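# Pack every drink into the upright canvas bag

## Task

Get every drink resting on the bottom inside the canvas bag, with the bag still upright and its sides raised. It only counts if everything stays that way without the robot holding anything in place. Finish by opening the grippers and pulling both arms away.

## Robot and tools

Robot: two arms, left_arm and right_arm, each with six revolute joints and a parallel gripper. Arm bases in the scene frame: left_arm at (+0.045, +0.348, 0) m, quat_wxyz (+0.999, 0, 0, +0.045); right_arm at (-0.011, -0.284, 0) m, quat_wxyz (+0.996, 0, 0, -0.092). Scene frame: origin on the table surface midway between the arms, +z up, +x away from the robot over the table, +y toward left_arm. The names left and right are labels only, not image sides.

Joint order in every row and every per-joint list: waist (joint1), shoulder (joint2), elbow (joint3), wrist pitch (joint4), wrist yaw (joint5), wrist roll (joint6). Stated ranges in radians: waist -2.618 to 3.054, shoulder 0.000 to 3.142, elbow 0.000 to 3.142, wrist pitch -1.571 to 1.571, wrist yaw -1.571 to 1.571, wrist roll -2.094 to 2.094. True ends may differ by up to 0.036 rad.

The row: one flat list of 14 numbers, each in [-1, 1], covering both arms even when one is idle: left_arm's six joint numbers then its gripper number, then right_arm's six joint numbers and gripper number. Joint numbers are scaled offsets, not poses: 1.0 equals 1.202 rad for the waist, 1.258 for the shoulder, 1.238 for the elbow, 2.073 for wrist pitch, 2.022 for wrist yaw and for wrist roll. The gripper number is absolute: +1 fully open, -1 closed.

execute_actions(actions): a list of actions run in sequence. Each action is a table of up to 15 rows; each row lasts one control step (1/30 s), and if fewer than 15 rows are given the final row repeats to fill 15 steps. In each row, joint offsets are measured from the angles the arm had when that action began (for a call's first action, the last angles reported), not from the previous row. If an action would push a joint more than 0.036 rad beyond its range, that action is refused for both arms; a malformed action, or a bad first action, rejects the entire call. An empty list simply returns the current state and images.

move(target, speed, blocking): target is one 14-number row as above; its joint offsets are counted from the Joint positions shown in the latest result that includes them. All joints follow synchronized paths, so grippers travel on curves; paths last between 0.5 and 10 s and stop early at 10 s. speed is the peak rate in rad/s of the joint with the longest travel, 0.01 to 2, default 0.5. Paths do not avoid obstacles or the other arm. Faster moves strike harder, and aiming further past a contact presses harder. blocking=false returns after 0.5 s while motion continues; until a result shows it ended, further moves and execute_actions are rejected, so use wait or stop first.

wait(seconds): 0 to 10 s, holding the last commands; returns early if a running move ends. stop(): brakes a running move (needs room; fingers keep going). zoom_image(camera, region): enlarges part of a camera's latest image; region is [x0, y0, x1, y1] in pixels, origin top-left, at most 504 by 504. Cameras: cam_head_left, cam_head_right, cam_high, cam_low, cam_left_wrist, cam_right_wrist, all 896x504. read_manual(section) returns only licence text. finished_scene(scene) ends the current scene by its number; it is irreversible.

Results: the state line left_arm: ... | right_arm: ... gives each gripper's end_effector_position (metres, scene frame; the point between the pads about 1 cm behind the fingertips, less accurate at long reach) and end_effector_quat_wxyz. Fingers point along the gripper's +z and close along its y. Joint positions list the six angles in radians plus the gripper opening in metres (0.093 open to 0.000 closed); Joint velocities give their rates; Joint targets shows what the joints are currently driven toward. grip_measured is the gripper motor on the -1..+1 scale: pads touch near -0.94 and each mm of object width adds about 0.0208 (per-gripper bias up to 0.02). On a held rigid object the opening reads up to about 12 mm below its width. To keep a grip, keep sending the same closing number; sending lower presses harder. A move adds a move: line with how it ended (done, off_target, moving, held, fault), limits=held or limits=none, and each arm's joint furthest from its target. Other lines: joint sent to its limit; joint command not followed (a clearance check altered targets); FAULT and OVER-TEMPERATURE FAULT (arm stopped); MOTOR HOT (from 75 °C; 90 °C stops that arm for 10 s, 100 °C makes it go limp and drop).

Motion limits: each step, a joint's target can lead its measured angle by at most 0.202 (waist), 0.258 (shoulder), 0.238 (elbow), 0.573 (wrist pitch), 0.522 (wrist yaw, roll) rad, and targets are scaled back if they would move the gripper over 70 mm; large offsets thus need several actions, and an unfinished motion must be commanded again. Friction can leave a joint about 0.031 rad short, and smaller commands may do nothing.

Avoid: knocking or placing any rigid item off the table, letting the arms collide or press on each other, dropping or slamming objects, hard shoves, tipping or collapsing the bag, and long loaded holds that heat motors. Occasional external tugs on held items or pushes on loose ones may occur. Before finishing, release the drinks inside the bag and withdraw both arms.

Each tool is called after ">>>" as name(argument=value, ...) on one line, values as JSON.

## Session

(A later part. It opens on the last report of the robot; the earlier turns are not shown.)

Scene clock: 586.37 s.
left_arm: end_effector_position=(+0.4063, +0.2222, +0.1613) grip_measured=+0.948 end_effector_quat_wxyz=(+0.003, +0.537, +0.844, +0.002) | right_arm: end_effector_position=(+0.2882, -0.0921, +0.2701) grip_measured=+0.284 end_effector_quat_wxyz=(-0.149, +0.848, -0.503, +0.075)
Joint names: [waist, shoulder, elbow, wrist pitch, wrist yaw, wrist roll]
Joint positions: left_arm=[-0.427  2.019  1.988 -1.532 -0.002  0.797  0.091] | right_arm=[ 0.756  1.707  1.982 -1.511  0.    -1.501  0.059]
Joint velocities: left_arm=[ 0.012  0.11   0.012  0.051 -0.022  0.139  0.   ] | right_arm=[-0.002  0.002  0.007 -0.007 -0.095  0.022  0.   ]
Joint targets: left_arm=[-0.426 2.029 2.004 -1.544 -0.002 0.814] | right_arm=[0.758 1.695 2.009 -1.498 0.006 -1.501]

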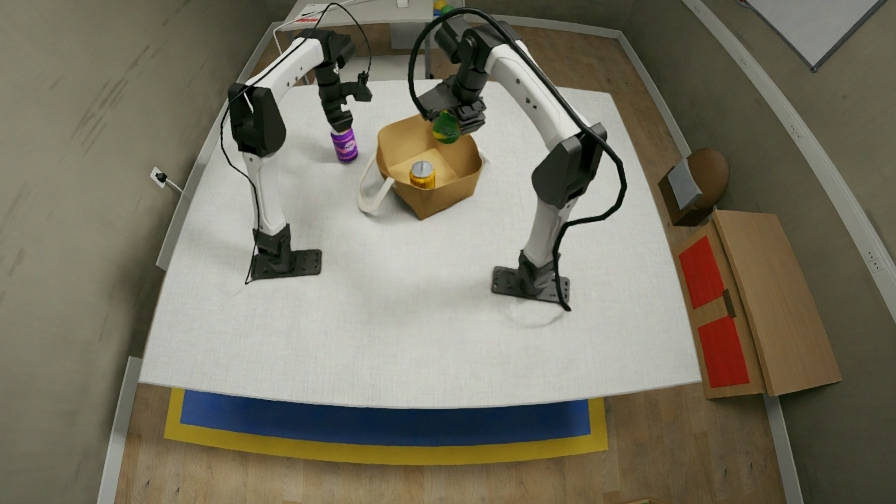

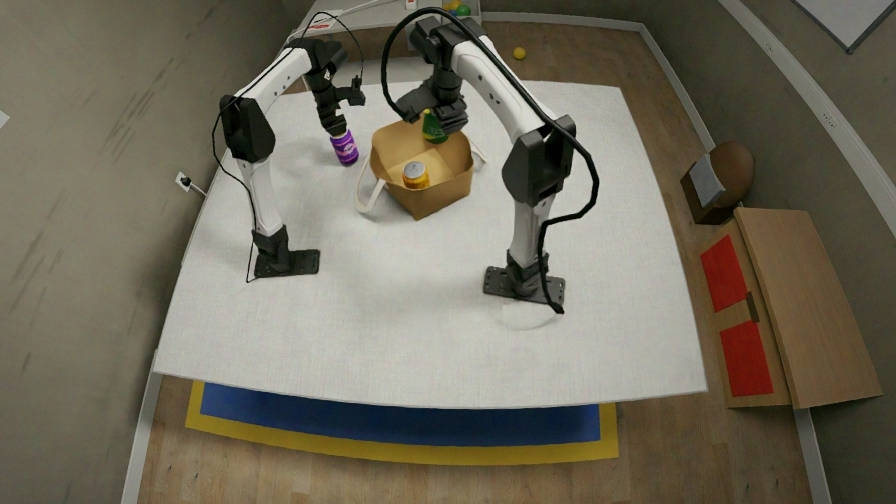

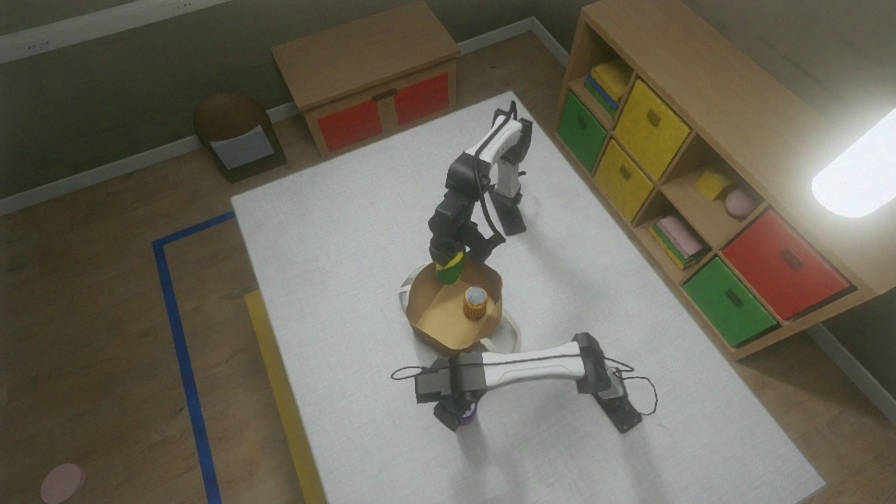

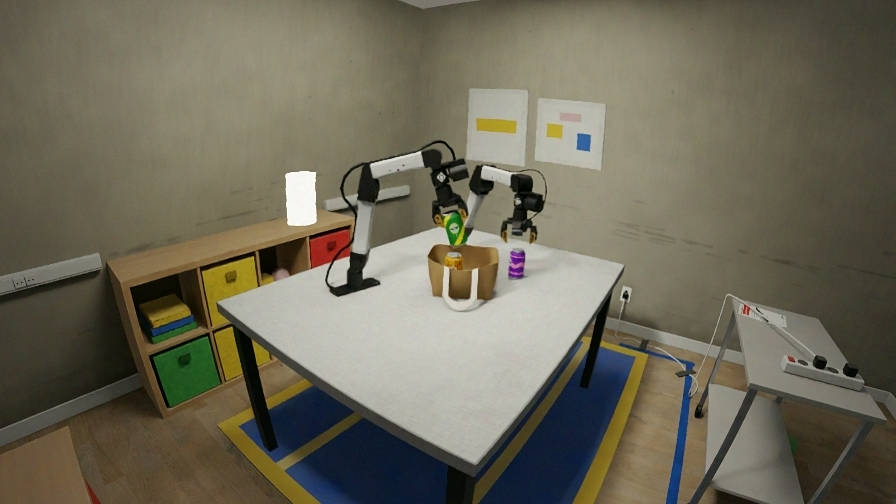

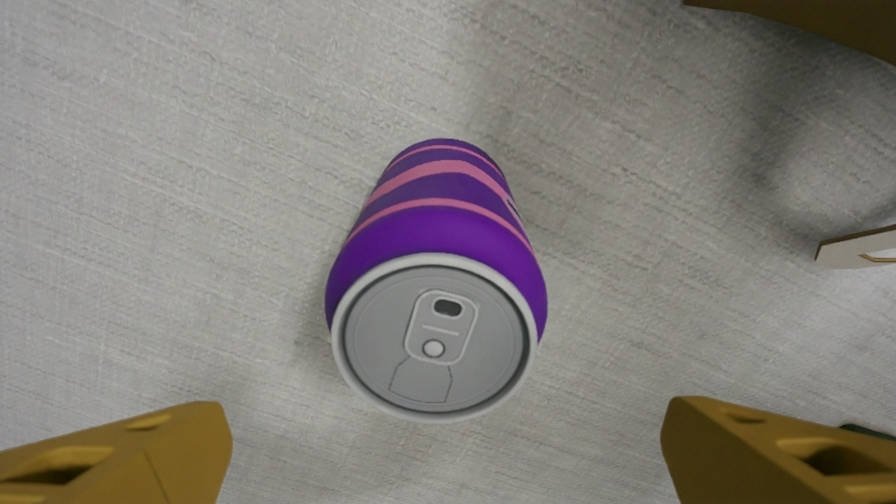

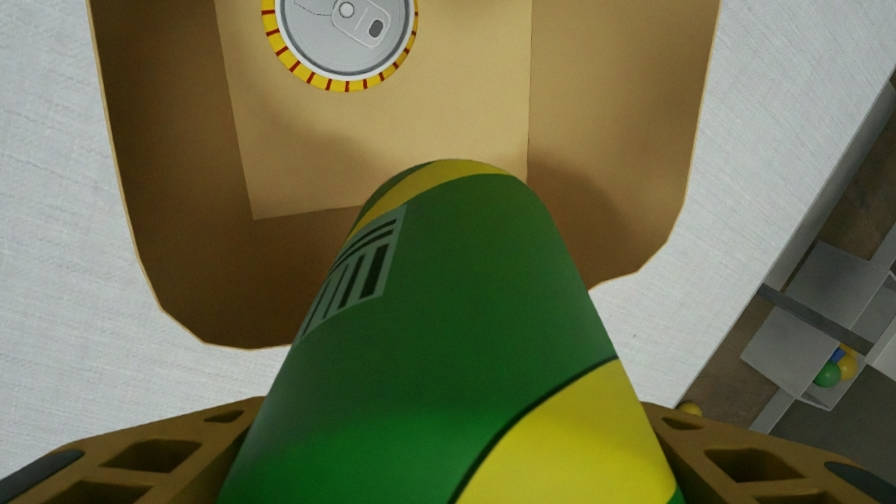

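>>> execute_actions(actions=[])

Scene clock: 621.17 s.
left_arm: end_effector_position=(+0.4064, +0.2222, +0.1605) grip_measured=+0.948 end_effector_quat_wxyz=(+0.002, +0.542, +0.841, +0.002) | right_arm: end_effector_position=(+0.2882, -0.0921, +0.2701) grip_measured=+0.284 end_effector_quat_wxyz=(-0.148, +0.848, -0.503, +0.075)
Joint names: [waist, shoulder, elbow, wrist pitch, wrist yaw, wrist roll]
Joint positions: left_arm=[-0.427  2.022  1.988 -1.532 -0.002  0.808  0.091] | right_arm=[ 0.756  1.707  1.982 -1.511  0.001 -1.501  0.059]
Joint velocities: left_arm=[-0.012 -0.017  0.007  0.037 -0.022 -0.051  0.001] | right_arm=[ 0.007 -0.007  0.002  0.007 -0.022  0.007 -0.   ]
Joint targets: left_arm=[-0.426 2.029 2.004 -1.544 -0.002 0.814] | right_arm=[0.758 1.695 2.009 -1.498 0.006 -1.501]

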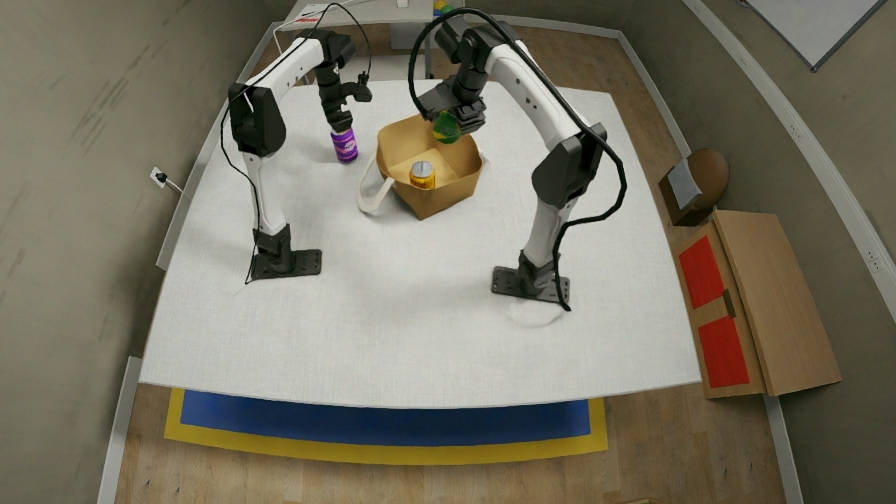

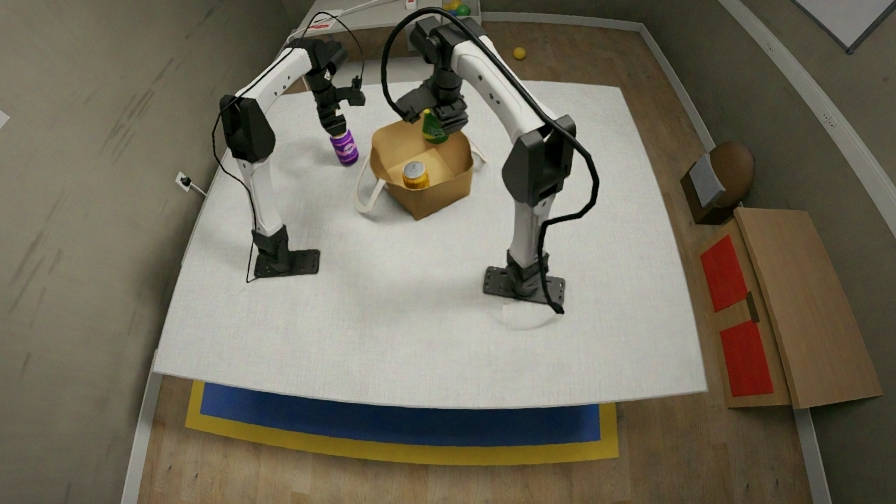

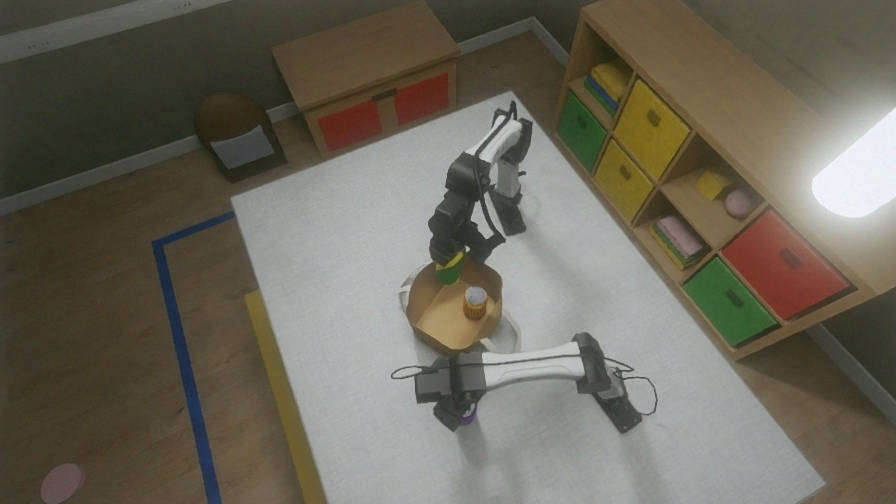

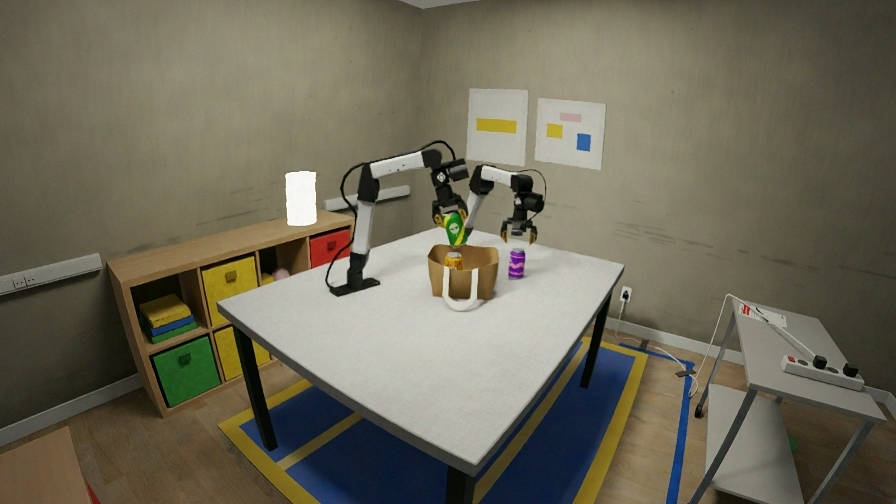

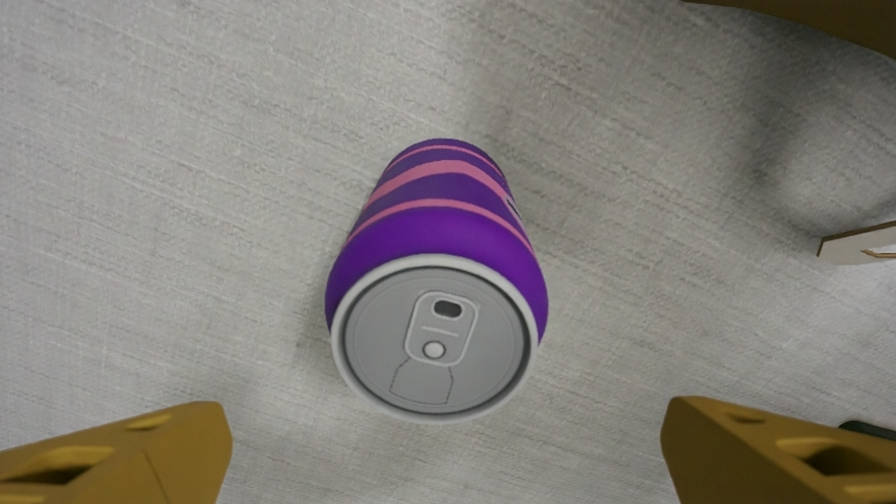

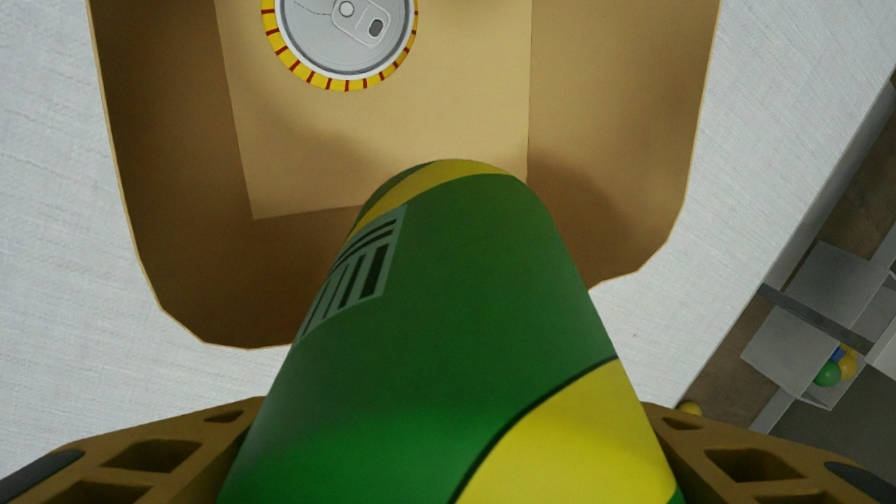

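>>> execute_actions(actions=[[[0.002,-0.002,0.002,0.003,0,0,0.95,0.0025,-0.005,0.010,0.0110,0,0,0.18],[0.004,-0.009,-0.011,0.012,0,0,0.95,0.0042,0.001,-0.003,0.0150,0,0,0.18],[0.0050,-0.0147,-0.0241,0.0197,0,0,0.95,0.0052,0.0069,-0.0160,0.0184,0,0,0.18],[0.0062,-0.0161,-0.0302,0.0248,0,0,0.95,0.0066,0.0121,-0.0226,0.0223,0,0,0.18],[0.0076,-0.0177,-0.0378,0.0306,0,0,0.95,0.0082,0.0187,-0.0292,0.0268,0,0,0.18],[0.0091,-0.0195,-0.0469,0.0371,0,0,0.95,0.0100,0.0266,-0.0371,0.0317,0,0,0.18],[0.0106,-0.0212,-0.0574,0.0443,0,0,0.95,0.0117,0.0357,-0.0461,0.0372,0,0,0.18],[0.0120,-0.0228,-0.0691,0.0519,0,0,0.95,0.0133,0.0458,-0.0562,0.0430,0,0,0.18],[0.0132,-0.0242,-0.0818,0.0598,0,0,0.95,0.0147,0.0568,-0.0673,0.0491,0,0,0.18],[0.0141,-0.0253,-0.0955,0.0681,0,0,0.95,0.0157,0.0686,-0.0791,0.0554,0,0,0.18],[0.0147,-0.0260,-0.1098,0.0765,0,0,0.95,0.0164,0.0811,-0.0914,0.0619,0,0,0.18],[0.0149,-0.0262,-0.1247,0.0851,0,0,0.95,0.0166,0.0939,-0.1043,0.0684,0,0,0.18],[0.0149,-0.0262,-0.1398,0.0935,0,0,0.95,0.0166,0.1070,-0.1174,0.0749,0,0,0.18],[0.0149,-0.0262,-0.1551,0.1018,0,0,0.95,0.0166,0.1203,-0.1306,0.0812,0,0,0.18],[0.0149,-0.0262,-0.1702,0.1097,0,0,0.95,0.0166,0.1334,-0.1437,0.0873,0,0,0.18]],[[0.002,-0.008,-0.0576,0.0485,0,0,0.95,0.002,0.0359,-0.0463,0.0404,0,0,0.18],[0.002,-0.008,-0.0720,0.0556,0,0,0.95,0.002,0.0483,-0.0587,0.0459,0,0,0.18],[0.002,-0.008,-0.0856,0.0621,0,0,0.95,0.002,0.0601,-0.0705,0.0508,0,0,0.18],[0.002,-0.008,-0.0984,0.0679,0,0,0.95,0.002,0.0712,-0.0816,0.0553,0,0,0.18],[0.002,-0.008,-0.1101,0.0730,0,0,0.93,0.002,0.0813,-0.0917,0.0592,0,0,0.18],[0.002,-0.008,-0.1205,0.0773,0,0,0.90,0.002,0.0904,-0.1007,0.0625,0,0,0.18],[0.002,-0.008,-0.1297,0.0806,0,0,0.86,0.002,0.0982,-0.1086,0.0650,0,0,0.18],[0.002,-0.008,-0.1373,0.0831,0,0,0.82,0.002,0.1049,-0.1152,0.0669,0,0,0.18],[0.002,-0.008,-0.1433,0.0846,0,0,0.78,0.002,0.1101,-0.1204,0.0680,0,0,0.18],[0.002,-0.008,-0.1477,0.0851,0,0,0.74,0.002,0.1139,-0.1242,0.0684,0,0,0.18],[0.002,-0.008,-0.1504,0.0851,0,0,0.70,0.002,0.1162,-0.1265,0.0684,0,0,0.18],[0.002,-0.008,-0.1513,0.0851,0,0,0.66,0.002,0.1169,-0.1273,0.0684,0,0,0.18],[0.002,-0.008,-0.1513,0.0851,0,0,0.63,0.002,0.1169,-0.1273,0.0684,0,0,0.18],[0.002,-0.008,-0.1513,0.0851,0,0,0.60,0.002,0.1169,-0.1273,0.0684,0,0,0.18],[0.002,-0.008,-0.1513,0.0851,0,0,0.58,0.002,0.1169,-0.1273,0.0684,0,0,0.18]]])

Scene clock: 742.17 s.
left_arm: end_effector_position=(+0.4053, +0.2269, +0.0845) grip_measured=+0.592 end_effector_quat_wxyz=(-0.003, +0.537, +0.843, +0.000) | right_arm: end_effector_position=(+0.3056, -0.0748, +0.1034) grip_measured=+0.284 end_effector_quat_wxyz=(-0.001, +0.864, -0.504, +0.001)
Joint names: [waist, shoulder, elbow, wrist pitch, wrist yaw, wrist roll]
Joint positions: left_arm=[-0.416  2.006  1.662 -1.233 -0.002  0.808  0.074] | right_arm=[ 0.769  1.985  1.708 -1.291  0.001 -1.501  0.059]
Joint velocities: left_arm=[ 0.012 -0.002  0.012  0.139 -0.007 -0.051 -0.021] | right_arm=[ 0.027 -0.017 -0.012 -0.007  0.051 -0.007 -0.   ]
Joint targets: left_arm=[-0.414 1.996 1.643 -1.206 -0.002 0.808] | right_arm=[0.772 1.983 1.694 -1.266 0.001 -1.501]

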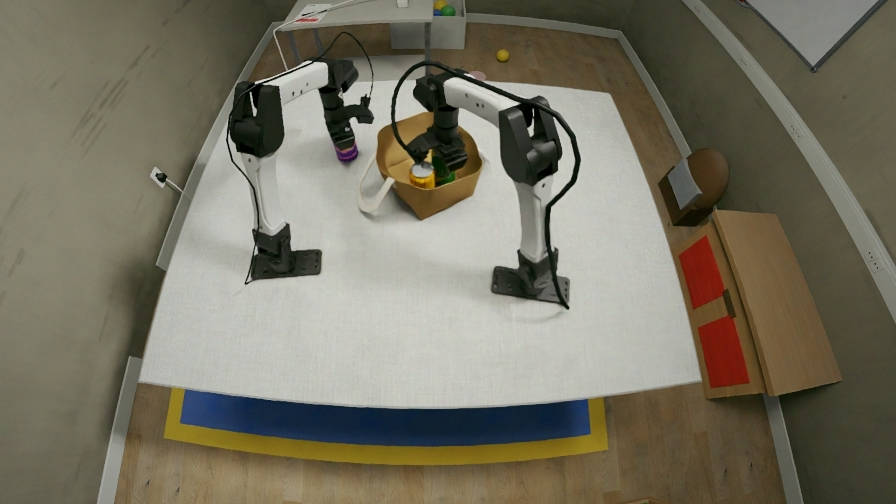

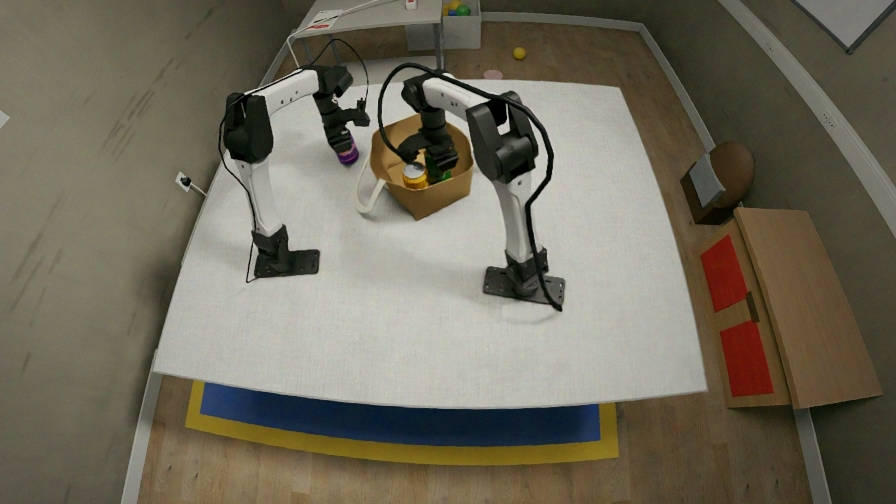

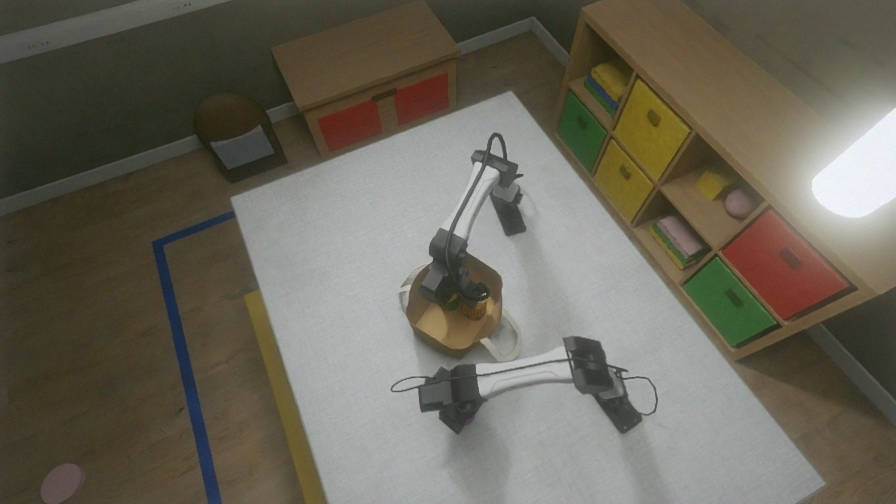

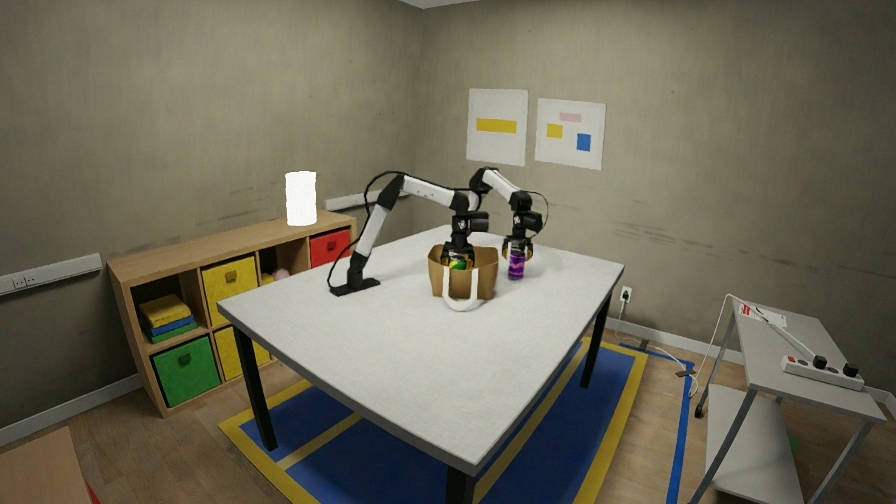

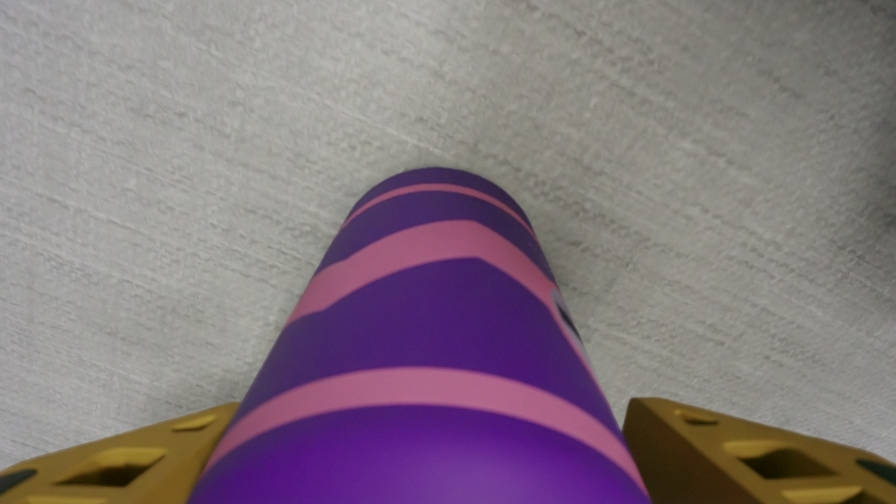

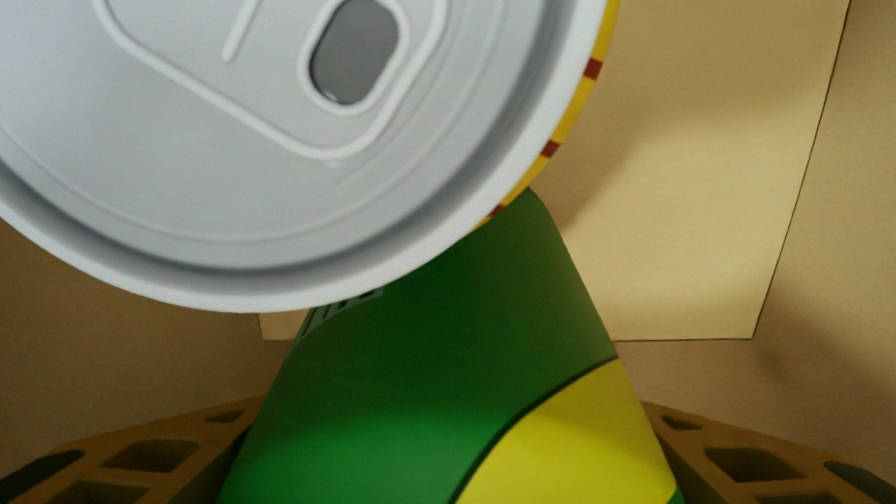

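>>> execute_actions(actions=[])

Scene clock: 745.17 s.
left_arm: end_effector_position=(+0.4082, +0.2259, +0.0845) grip_measured=+0.582 end_effector_quat_wxyz=(+0.003, +0.537, +0.843, +0.002) | right_arm: end_effector_position=(+0.3078, -0.0733, +0.1034) grip_measured=+0.284 end_effector_quat_wxyz=(-0.006, +0.864, -0.504, +0.003)
Joint names: [waist, shoulder, elbow, wrist pitch, wrist yaw, wrist roll]
Joint positions: left_arm=[-0.416  2.006  1.662 -1.221 -0.002  0.808  0.073] | right_arm=[ 0.769  1.985  1.708 -1.28   0.001 -1.501  0.059]
Joint velocities: left_arm=[ 0.012 -0.007  0.017 -0.051 -0.022 -0.022  0.   ] | right_arm=[ 0.022 -0.002  0.017 -0.022  0.007  0.022 -0.   ]
Joint targets: left_arm=[-0.414 1.996 1.643 -1.207 -0.002 0.808] | right_arm=[0.772 1.983 1.694 -1.266 0.001 -1.501]

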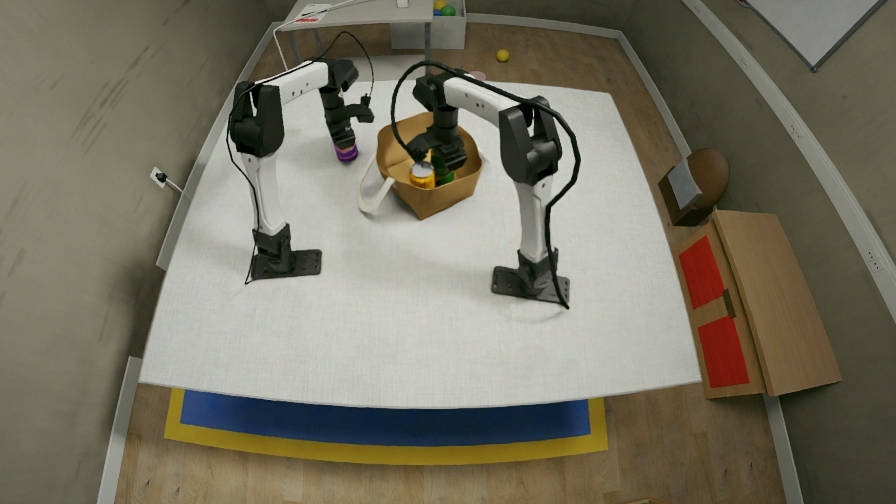

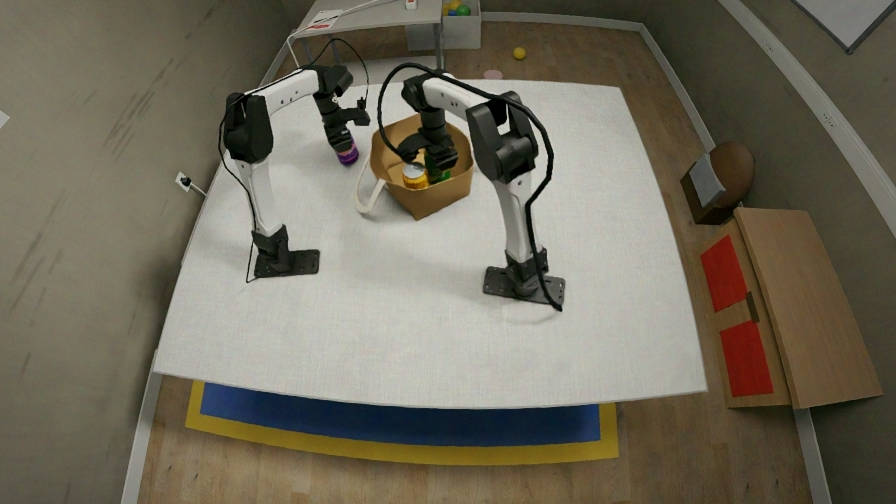

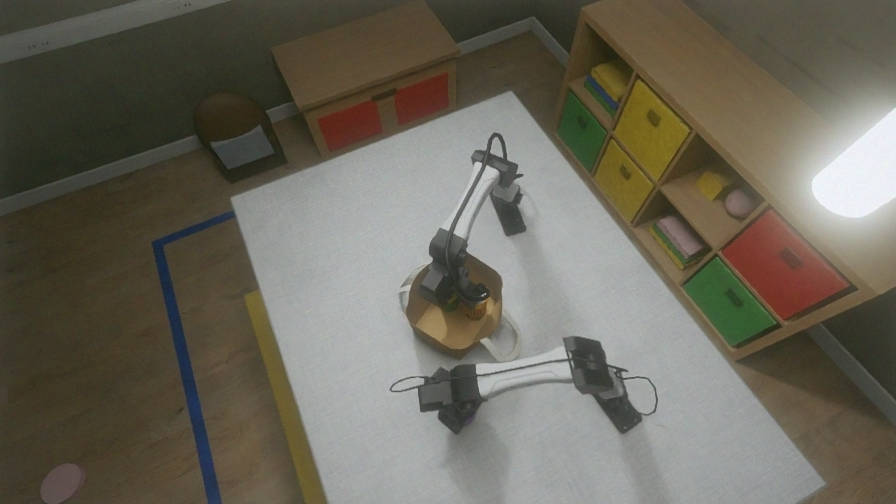

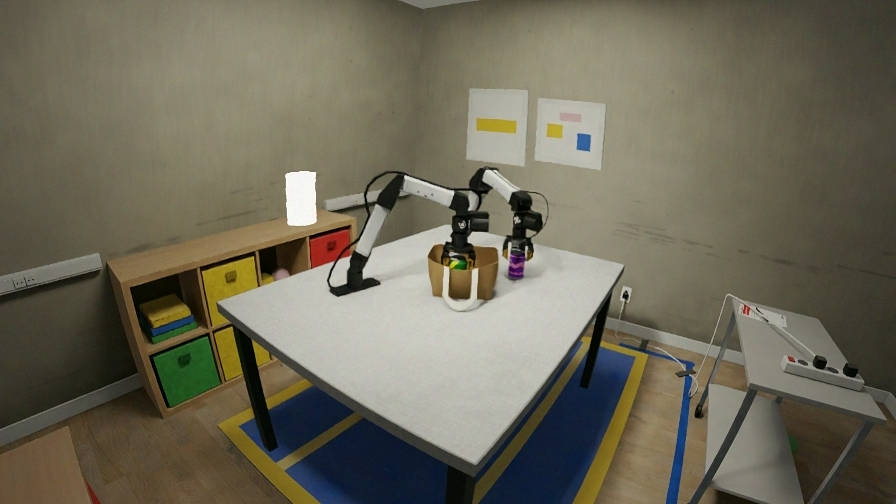

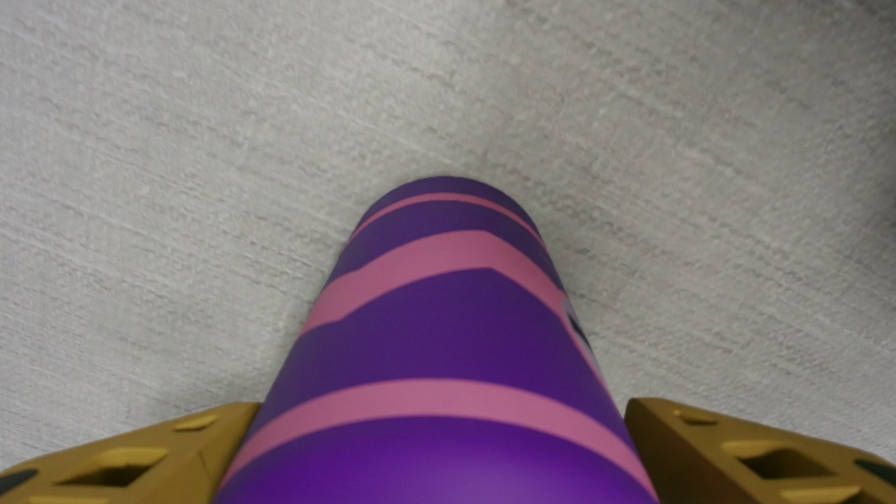

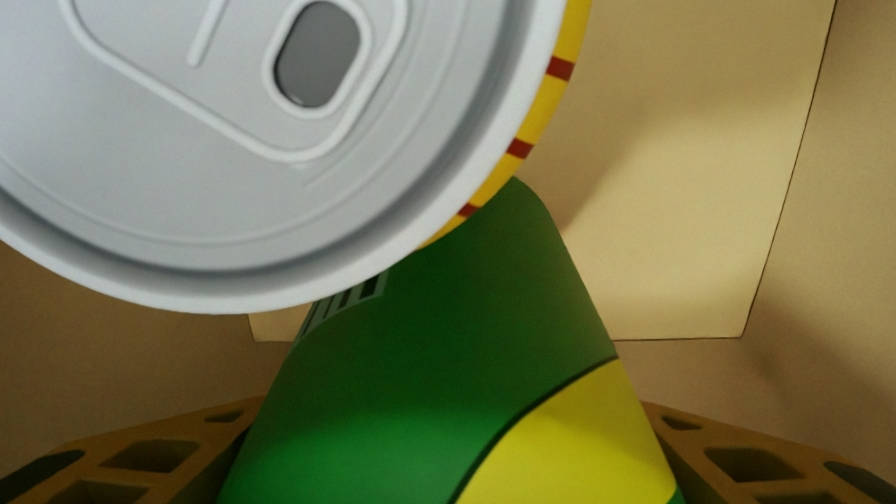

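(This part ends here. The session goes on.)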